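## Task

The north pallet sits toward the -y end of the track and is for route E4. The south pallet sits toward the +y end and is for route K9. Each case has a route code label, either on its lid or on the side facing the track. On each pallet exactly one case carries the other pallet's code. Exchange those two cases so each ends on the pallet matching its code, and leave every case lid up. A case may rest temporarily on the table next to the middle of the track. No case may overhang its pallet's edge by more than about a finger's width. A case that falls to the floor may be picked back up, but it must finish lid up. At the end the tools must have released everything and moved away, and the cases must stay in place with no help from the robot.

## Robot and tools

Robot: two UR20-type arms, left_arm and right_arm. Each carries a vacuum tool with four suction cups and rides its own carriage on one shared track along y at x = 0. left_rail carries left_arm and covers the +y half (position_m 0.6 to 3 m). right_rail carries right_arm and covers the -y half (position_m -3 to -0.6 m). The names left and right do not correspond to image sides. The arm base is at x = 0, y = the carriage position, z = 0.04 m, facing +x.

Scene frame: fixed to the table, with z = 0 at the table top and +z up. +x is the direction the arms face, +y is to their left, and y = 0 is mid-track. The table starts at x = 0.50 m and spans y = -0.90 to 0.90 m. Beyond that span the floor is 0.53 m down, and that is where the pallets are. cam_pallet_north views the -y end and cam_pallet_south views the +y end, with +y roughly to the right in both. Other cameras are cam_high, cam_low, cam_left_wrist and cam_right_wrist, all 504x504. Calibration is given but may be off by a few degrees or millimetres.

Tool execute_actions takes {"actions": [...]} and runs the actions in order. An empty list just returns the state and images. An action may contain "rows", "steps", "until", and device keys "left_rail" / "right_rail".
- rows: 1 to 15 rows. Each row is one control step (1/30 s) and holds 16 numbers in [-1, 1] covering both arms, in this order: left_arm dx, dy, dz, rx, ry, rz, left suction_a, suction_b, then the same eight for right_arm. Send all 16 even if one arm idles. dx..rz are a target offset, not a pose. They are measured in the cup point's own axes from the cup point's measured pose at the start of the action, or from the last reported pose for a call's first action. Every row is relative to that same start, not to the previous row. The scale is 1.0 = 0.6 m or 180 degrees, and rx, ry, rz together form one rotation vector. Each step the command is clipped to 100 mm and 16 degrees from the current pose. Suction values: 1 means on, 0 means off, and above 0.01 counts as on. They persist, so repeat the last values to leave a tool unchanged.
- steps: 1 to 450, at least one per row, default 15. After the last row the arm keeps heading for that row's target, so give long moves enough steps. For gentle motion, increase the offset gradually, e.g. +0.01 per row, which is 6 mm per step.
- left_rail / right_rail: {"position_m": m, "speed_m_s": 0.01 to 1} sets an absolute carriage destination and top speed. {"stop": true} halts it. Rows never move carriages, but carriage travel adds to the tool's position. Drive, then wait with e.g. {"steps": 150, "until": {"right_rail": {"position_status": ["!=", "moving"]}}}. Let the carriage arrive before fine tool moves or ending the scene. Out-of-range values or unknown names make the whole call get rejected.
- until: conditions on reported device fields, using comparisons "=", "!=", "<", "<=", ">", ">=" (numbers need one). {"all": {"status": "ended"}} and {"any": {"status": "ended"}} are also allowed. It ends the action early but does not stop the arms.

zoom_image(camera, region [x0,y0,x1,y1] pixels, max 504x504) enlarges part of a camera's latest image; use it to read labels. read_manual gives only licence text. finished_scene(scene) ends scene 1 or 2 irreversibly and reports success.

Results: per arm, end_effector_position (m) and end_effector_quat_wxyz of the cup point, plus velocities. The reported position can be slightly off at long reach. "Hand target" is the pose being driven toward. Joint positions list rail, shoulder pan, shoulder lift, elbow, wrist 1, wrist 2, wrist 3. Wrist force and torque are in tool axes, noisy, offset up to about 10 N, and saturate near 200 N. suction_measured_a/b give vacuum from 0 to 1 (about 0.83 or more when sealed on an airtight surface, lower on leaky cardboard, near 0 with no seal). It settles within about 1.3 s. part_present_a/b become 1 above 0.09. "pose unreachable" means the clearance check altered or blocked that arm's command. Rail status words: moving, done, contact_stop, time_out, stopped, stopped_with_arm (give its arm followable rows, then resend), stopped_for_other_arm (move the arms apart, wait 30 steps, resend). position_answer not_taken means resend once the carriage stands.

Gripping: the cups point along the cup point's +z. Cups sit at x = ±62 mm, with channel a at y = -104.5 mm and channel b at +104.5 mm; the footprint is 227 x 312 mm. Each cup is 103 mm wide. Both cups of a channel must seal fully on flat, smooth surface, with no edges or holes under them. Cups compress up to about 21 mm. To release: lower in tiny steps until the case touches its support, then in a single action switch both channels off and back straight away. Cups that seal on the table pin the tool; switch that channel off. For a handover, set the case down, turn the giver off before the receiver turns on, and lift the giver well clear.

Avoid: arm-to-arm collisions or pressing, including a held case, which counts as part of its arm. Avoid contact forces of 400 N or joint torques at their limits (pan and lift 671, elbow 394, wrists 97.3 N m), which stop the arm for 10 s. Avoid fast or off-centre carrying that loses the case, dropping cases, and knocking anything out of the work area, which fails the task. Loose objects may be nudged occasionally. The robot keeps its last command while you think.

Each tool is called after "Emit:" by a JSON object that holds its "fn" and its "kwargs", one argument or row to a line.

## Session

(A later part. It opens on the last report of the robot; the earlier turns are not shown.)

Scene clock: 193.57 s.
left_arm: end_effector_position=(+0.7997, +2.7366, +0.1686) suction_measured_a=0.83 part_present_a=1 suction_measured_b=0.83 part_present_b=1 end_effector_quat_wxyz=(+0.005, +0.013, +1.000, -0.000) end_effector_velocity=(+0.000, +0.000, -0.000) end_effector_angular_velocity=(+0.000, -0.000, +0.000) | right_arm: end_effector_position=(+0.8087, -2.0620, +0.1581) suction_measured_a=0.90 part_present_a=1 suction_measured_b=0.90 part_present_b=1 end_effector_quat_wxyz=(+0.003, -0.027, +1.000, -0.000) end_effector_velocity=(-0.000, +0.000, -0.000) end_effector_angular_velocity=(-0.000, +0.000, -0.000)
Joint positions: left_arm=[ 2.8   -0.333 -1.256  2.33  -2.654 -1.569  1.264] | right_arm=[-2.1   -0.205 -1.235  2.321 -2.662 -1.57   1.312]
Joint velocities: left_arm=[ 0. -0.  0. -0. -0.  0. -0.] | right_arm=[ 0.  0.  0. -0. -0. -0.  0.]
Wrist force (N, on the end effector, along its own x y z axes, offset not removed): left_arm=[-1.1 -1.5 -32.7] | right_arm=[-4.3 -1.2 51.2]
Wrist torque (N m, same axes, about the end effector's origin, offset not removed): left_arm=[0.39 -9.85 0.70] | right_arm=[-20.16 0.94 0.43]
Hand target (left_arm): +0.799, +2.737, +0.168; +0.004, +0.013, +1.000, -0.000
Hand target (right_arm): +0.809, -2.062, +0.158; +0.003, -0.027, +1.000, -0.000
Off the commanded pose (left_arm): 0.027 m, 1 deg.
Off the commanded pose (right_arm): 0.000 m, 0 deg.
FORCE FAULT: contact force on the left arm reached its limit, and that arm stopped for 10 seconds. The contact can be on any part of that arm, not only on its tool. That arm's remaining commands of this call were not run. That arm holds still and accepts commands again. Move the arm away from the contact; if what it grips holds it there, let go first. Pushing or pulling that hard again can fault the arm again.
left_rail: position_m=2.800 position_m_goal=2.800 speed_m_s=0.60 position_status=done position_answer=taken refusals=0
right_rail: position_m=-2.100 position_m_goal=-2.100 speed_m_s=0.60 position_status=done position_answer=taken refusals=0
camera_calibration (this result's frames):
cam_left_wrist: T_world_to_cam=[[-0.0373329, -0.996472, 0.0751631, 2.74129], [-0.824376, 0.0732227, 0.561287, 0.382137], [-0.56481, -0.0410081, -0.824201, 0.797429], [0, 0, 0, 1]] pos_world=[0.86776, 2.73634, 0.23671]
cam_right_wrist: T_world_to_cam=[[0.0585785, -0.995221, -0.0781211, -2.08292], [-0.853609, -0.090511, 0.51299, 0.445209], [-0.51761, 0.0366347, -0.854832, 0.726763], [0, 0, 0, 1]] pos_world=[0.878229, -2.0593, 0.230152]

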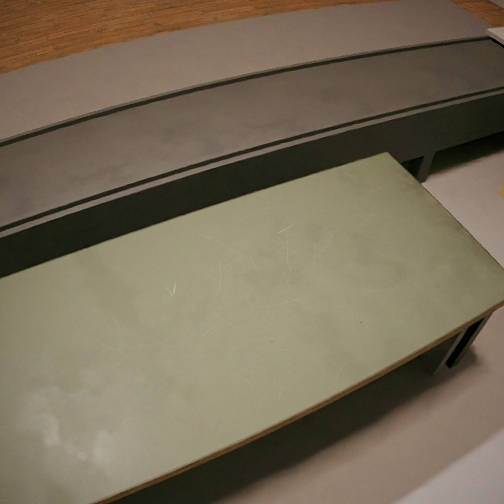

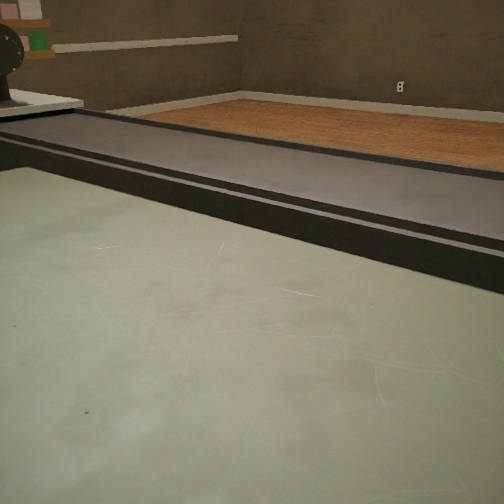

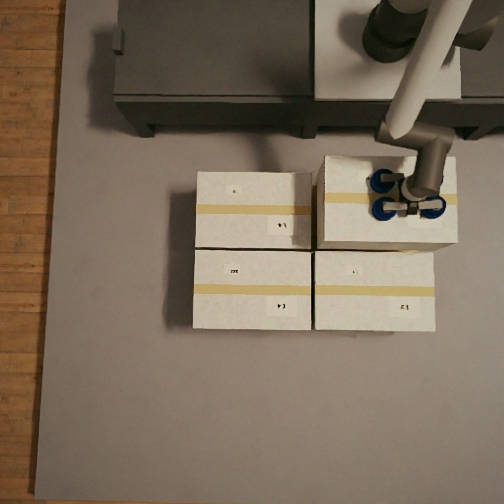

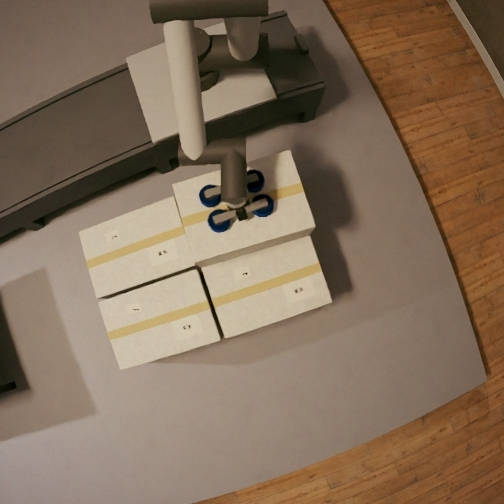

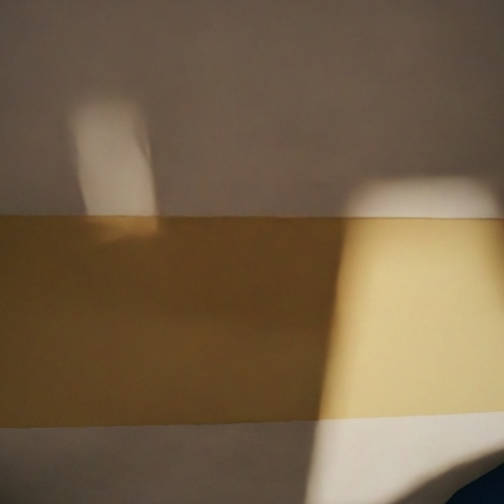

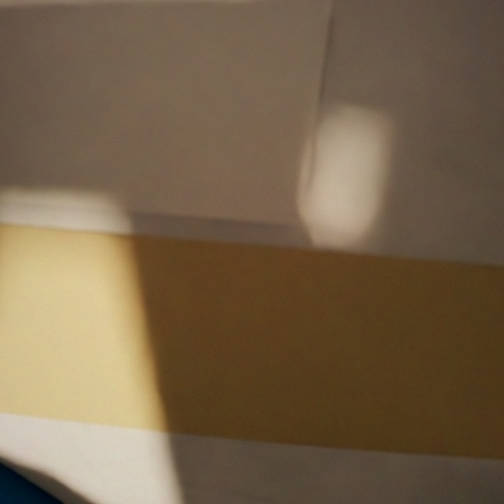

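Emit:
{"fn": "execute_actions", "kwargs": {
  "actions": [
    {"rows":[[0,0,-0.06,0,0,0,1,1,0.012,-0.02,0,0,0,0,1,1]],"steps":20},
    {"rows":[[0.035,0.02,0,0,0,0,1,1,0,0,0.07,0,0,0,1,1]],"steps":20},
    {"rows":[[0,0,0.1,0,0,0,1,1,0,0,0,0,0,0,1,1]],"steps":30}
  ]
}}

Scene clock: 205.90 s.
left_arm: end_effector_position=(+0.7794, +2.7491, +0.1440) suction_measured_a=0.83 part_present_a=1 suction_measured_b=0.83 part_present_b=1 end_effector_quat_wxyz=(+0.005, +0.013, +1.000, -0.000) end_effector_velocity=(+0.000, -0.000, -0.000) end_effector_angular_velocity=(-0.000, +0.000, +0.000) | right_arm: end_effector_position=(+0.8024, -2.0745, +0.1164) suction_measured_a=0.90 part_present_a=1 suction_measured_b=0.90 part_present_b=1 end_effector_quat_wxyz=(+0.002, -0.027, +1.000, -0.000) end_effector_velocity=(+0.000, -0.000, +0.000) end_effector_angular_velocity=(-0.000, -0.000, -0.000)
Joint positions: left_arm=[ 2.8   -0.326 -1.236  2.368 -2.712 -1.569  1.271] | right_arm=[-2.1   -0.222 -1.18   2.344 -2.74  -1.57   1.295]
Joint velocities: left_arm=[ 0.     0.     0.001  0.    -0.001 -0.     0.   ] | right_arm=[ 0.  0. -0.  0.  0.  0.  0.]
Wrist force (N, on the end effector, along its own x y z axes, offset not removed): left_arm=[4.4 -2.7 15.6] | right_arm=[-6.8 -0.1 57.7]
Wrist torque (N m, same axes, about the end effector's origin, offset not removed): left_arm=[-3.98 2.38 -0.38] | right_arm=[-20.02 1.44 0.23]
Hand target (left_arm): +0.779, +2.749, +0.144; +0.005, +0.013, +1.000, -0.000
Hand target (right_arm): +0.802, -2.075, +0.116; +0.003, -0.027, +1.000, -0.000
Off the commanded pose (left_arm): 0.000 m, 0 deg.
Off the commanded pose (right_arm): 0.000 m, 0 deg.
left_rail: position_m=2.800 position_m_goal=2.800 speed_m_s=0.60 position_status=done position_answer=taken refusals=0
right_rail: position_m=-2.100 position_m_goal=-2.100 speed_m_s=0.60 position_status=done position_answer=taken refusals=0
camera_calibration (this result's frames):
cam_left_wrist: T_world_to_cam=[[-0.0373655, -0.996473, 0.0751352, 2.75485], [-0.824366, 0.0732345, 0.5613, 0.378253], [-0.564823, -0.0409657, -0.824195, 0.766159], [0, 0, 0, 1]] pos_world=[0.847499, 2.74882, 0.212165]
cam_right_wrist: T_world_to_cam=[[0.0584853, -0.995224, -0.078153, -2.0981], [-0.853564, -0.0904513, 0.513076, 0.460204], [-0.517694, 0.0367012, -0.854778, 0.688503], [0, 0, 0, 1]] pos_world=[0.871955, -2.07172, 0.188425]

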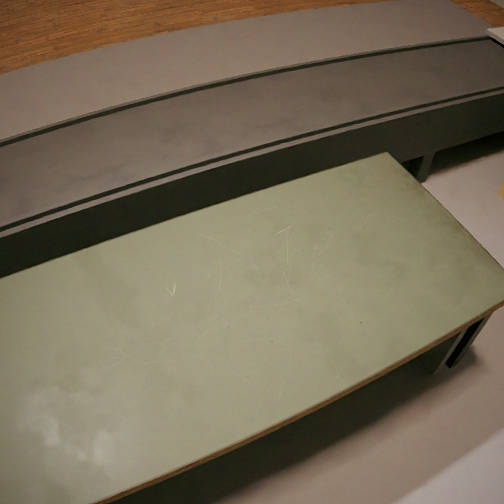

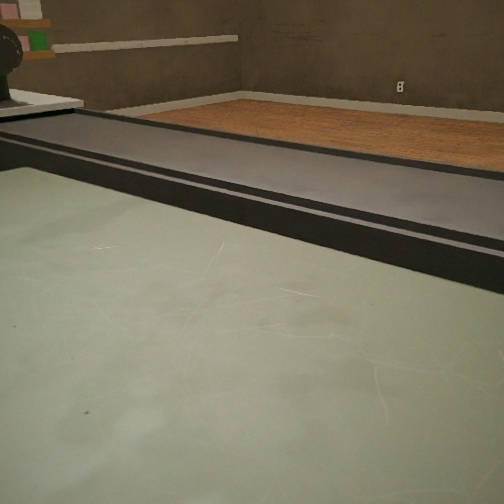

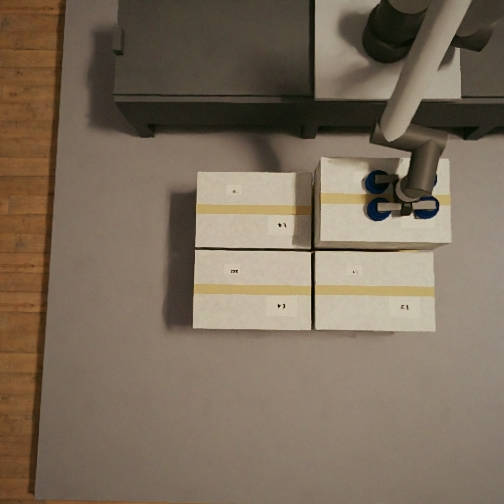

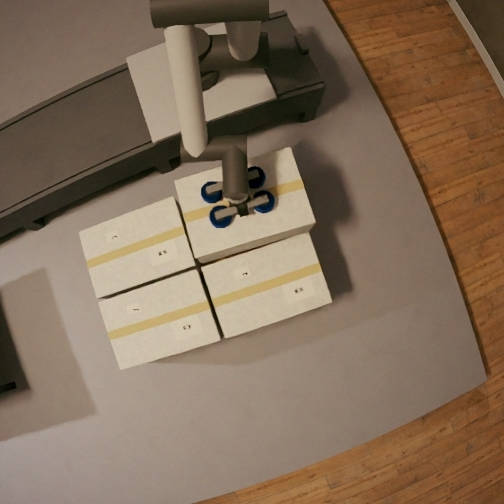

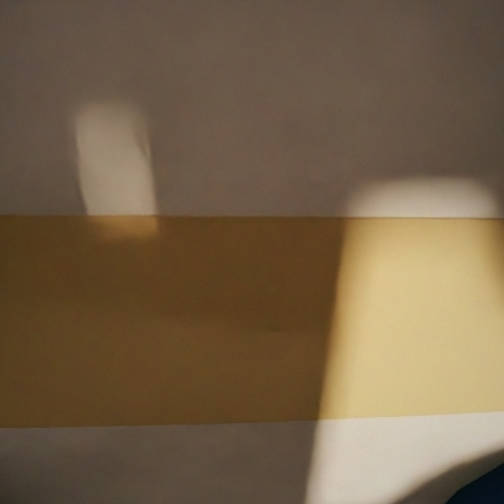

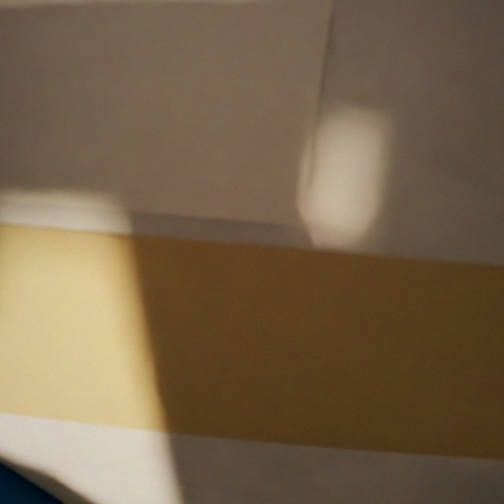

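Both are inside the slots now. Lower to just above the seat (cup z≈-0.118).

Emit:
{"fn": "execute_actions", "kwargs": {
  "actions": [
    {"rows":[[0,0,0.2,0,0,0,1,1,0,0,0.17,0,0,0,1,1],[0,0,0.41,0,0,0,1,1,0,0,0.365,0,0,0,1,1]],"steps":60}
  ]
}}

Emit:
{"fn": "zoom_image", "kwargs": {
  "camera": "cam_pallet_north",
  "region": [180, 130, 480, 340]
}}

Emit:
{"fn": "zoom_image", "kwargs": {
  "camera": "cam_pallet_south",
  "region": [70, 130, 350, 380]
}}

Scene clock: 212.50 s.
left_arm: end_effector_position=(+0.7819, +2.7489, -0.1023) suction_measured_a=0.83 part_present_a=1 suction_measured_b=0.83 part_present_b=1 end_effector_quat_wxyz=(+0.005, +0.013, +1.000, -0.000) end_effector_velocity=(-0.000, +0.000, -0.000) end_effector_angular_velocity=(+0.000, +0.000, +0.000) | right_arm: end_effector_position=(+0.8037, -2.0748, -0.1026) suction_measured_a=0.90 part_present_a=1 suction_measured_b=0.90 part_present_b=1 end_effector_quat_wxyz=(+0.002, -0.027, +1.000, -0.000) end_effector_velocity=(-0.000, +0.000, -0.000) end_effector_angular_velocity=(+0.000, +0.000, +0.000)
Joint positions: left_arm=[ 2.8   -0.326 -0.831  2.382 -3.131 -1.569  1.271] | right_arm=[-2.1   -0.222 -0.831  2.351 -3.096 -1.57   1.295]
Joint velocities: left_arm=[ 0.  0.  0.  0. -0.  0. -0.] | right_arm=[ 0.  0.  0. -0. -0.  0.  0.]
Wrist force (N, on the end effector, along its own x y z axes, offset not removed): left_arm=[35.2 3.7 10.8] | right_arm=[-1.7 -2.5 49.1]
Wrist torque (N m, same axes, about the end effector's origin, offset not removed): left_arm=[-6.18 8.85 -10.59] | right_arm=[-20.34 0.66 0.24]
Hand target (left_arm): +0.782, +2.749, -0.102; +0.005, +0.013, +1.000, -0.000
Hand target (right_arm): +0.804, -2.075, -0.103; +0.002, -0.027, +1.000, -0.000
Off the commanded pose (left_arm): 0.000 m, 0 deg.
Off the commanded pose (right_arm): 0.000 m, 0 deg.
left_rail: position_m=2.800 position_m_goal=2.800 speed_m_s=0.60 position_status=done position_answer=taken refusals=0
right_rail: position_m=-2.100 position_m_goal=-2.100 speed_m_s=0.60 position_status=done position_answer=taken refusals=0
camera_calibration (this result's frames):
cam_left_wrist: T_world_to_cam=[[-0.0373525, -0.996474, 0.0751229, 2.77325], [-0.824373, 0.0732164, 0.561292, 0.51867], [-0.564814, -0.0409636, -0.824201, 0.564523], [0, 0, 0, 1]] pos_world=[0.850015, 2.74862, -0.0341787]
cam_right_wrist: T_world_to_cam=[[0.0584856, -0.995224, -0.0781525, -2.11559], [-0.853566, -0.0904512, 0.513074, 0.573598], [-0.517692, 0.0367008, -0.854779, 0.502024], [0, 0, 0, 1]] pos_world=[0.873229, -2.07203, -0.0305168]

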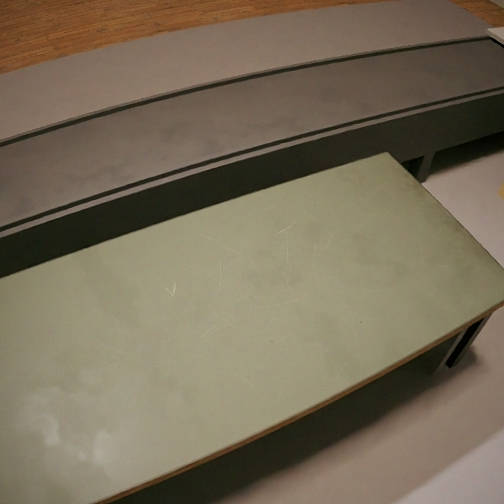

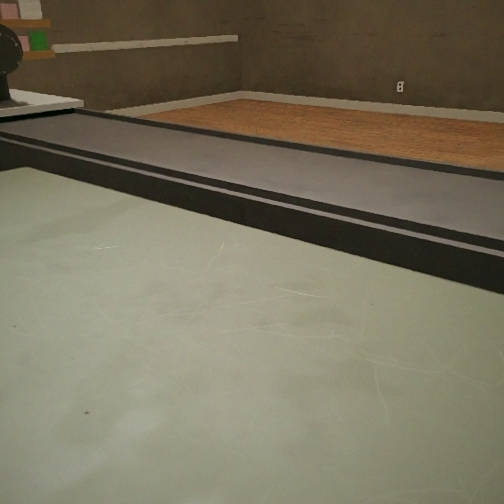

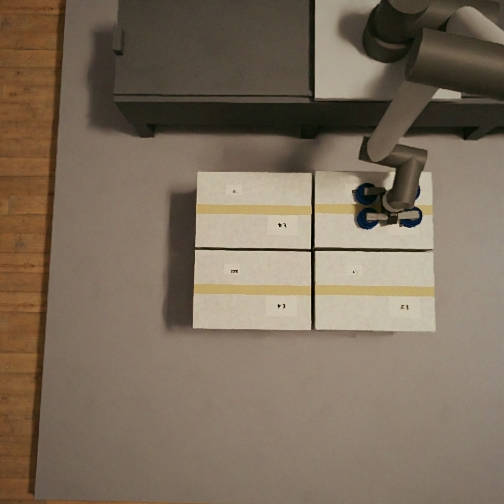

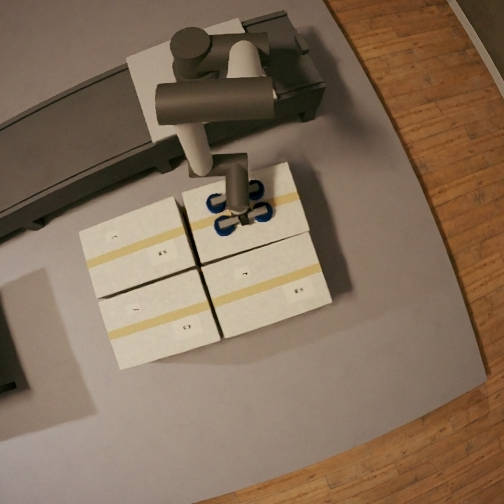

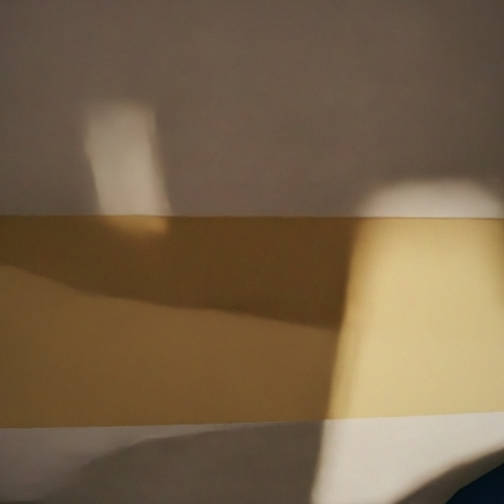

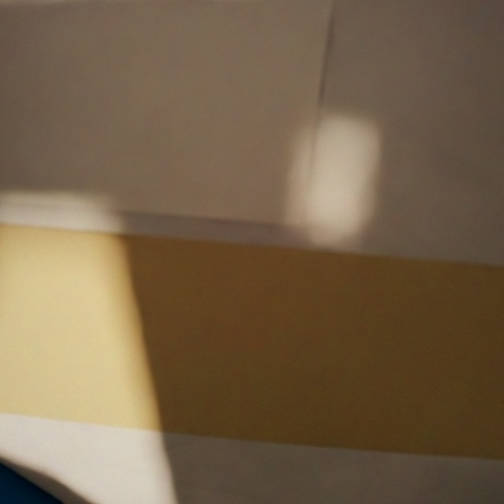

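Region (180, 130, 480, 340) of cam_pallet_north's 504x504 image, scaled by 1.680, with more detail than that image has; it fills the top 353 rows of this view, and the rest is white.

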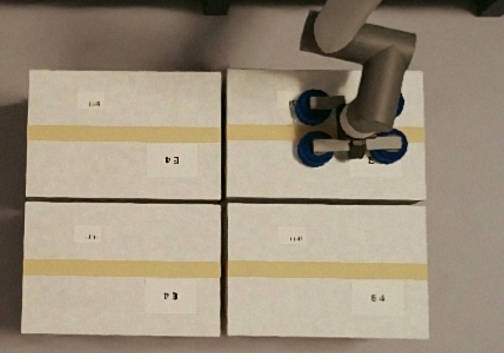

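Region (70, 130, 350, 380) of cam_pallet_south's 504x504 image, scaled by 1.800, with more detail than that image has; it fills the top 450 rows of this view, and the rest is white.

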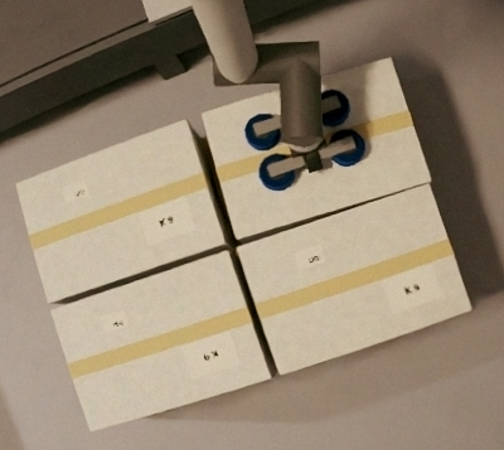

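Emit:
{"fn": "execute_actions", "kwargs": {
  "actions": [
    {"rows":[[0.012,0,0,0,0,0,1,1,0,0,0,0,0,0,1,1]],"steps":15},
    {"rows":[[0,0,0.022,0,0,0,1,1,0,0,0.022,0,0,0,1,1]],"steps":20},
    {"rows":[[0,0,-0.5,0,0,0,0,0,0,0,-0.5,0,0,0,0,0]],"steps":50}
  ]
}}

Scene clock: 218.97 s.
left_arm: end_effector_position=(+0.7720, +2.7493, +0.1849) suction_measured_a=0.00 part_present_a=0 suction_measured_b=0.00 part_present_b=0 end_effector_quat_wxyz=(+0.005, +0.013, +1.000, -0.000) end_effector_velocity=(+0.000, -0.000, +0.000) end_effector_angular_velocity=(-0.000, -0.000, -0.000) | right_arm: end_effector_position=(+0.8020, -2.0744, +0.1842) suction_measured_a=0.00 part_present_a=0 suction_measured_b=0.00 part_present_b=0 end_effector_quat_wxyz=(+0.002, -0.027, +1.000, -0.000) end_effector_velocity=(+0.000, -0.000, +0.000) end_effector_angular_velocity=(-0.000, -0.000, -0.000)
Joint positions: left_arm=[ 2.8   -0.329 -1.302  2.362 -2.64  -1.569  1.268] | right_arm=[-2.1   -0.222 -1.277  2.321 -2.619 -1.57   1.295]
Joint velocities: left_arm=[ 0. -0. -0. -0.  0. -0. -0.] | right_arm=[ 0. -0. -0. -0.  0. -0. -0.]
Wrist force (N, on the end effector, along its own x y z axes, offset not removed): left_arm=[3.1 -0.3 0.0] | right_arm=[-4.3 -1.1 4.0]
Wrist torque (N m, same axes, about the end effector's origin, offset not removed): left_arm=[-0.48 -0.15 -0.07] | right_arm=[-0.07 0.81 0.09]
Hand target (left_arm): +0.772, +2.749, +0.185; +0.005, +0.013, +1.000, -0.000
Hand target (right_arm): +0.802, -2.075, +0.184; +0.002, -0.027, +1.000, -0.000
Off the commanded pose (left_arm): 0.000 m, 0 deg.
Off the commanded pose (right_arm): 0.000 m, 0 deg.
left_rail: position_m=2.800 position_m_goal=2.800 speed_m_s=0.60 position_status=done position_answer=taken refusals=0
right_rail: position_m=-2.100 position_m_goal=-2.100 speed_m_s=0.60 position_status=done position_answer=taken refusals=0
camera_calibration (this result's frames):
cam_left_wrist: T_world_to_cam=[[-0.0373566, -0.996471, 0.0751644, 2.75167], [-0.824367, 0.0732436, 0.561297, 0.349172], [-0.564822, -0.0409949, -0.824194, 0.795727], [0, 0, 0, 1]] pos_world=[0.840083, 2.749, 0.253016]
cam_right_wrist: T_world_to_cam=[[0.058467, -0.99522, -0.0782237, -2.09263], [-0.85357, -0.0904718, 0.513063, 0.42503], [-0.517688, 0.0367721, -0.854779, 0.746437], [0, 0, 0, 1]] pos_world=[0.871563, -2.07162, 0.256278]

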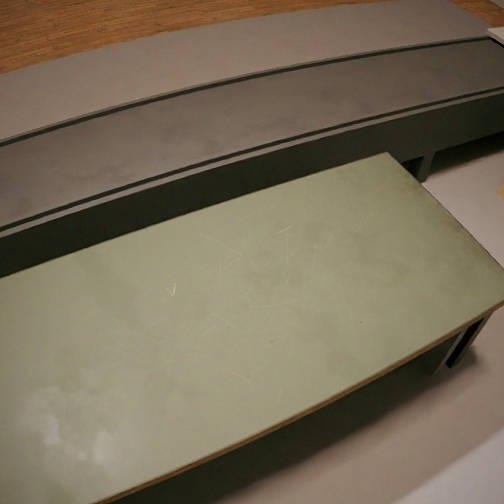

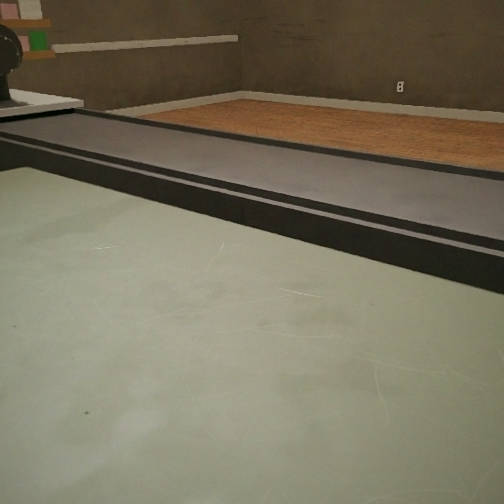

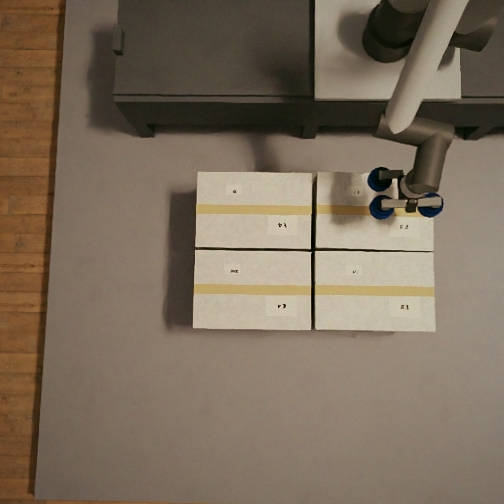

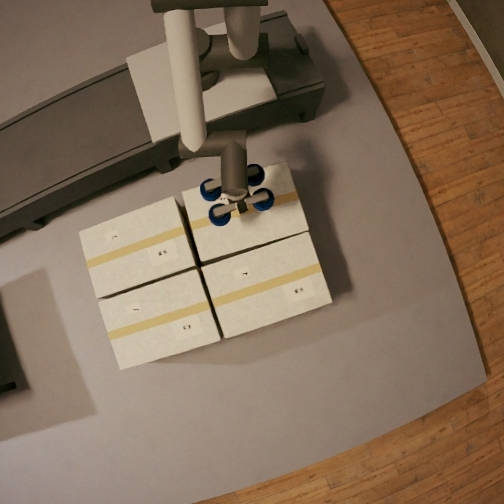

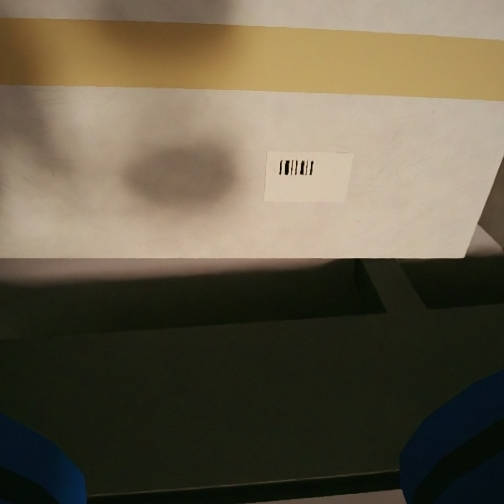

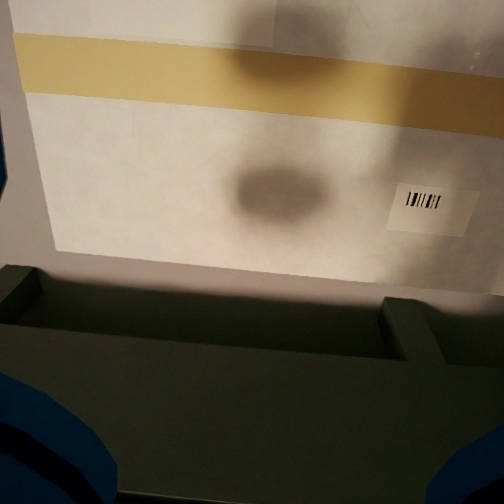

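Emit:
{"fn": "finished_scene", "kwargs": {
  "scene": 1
}}

The scene is finished: the task was done.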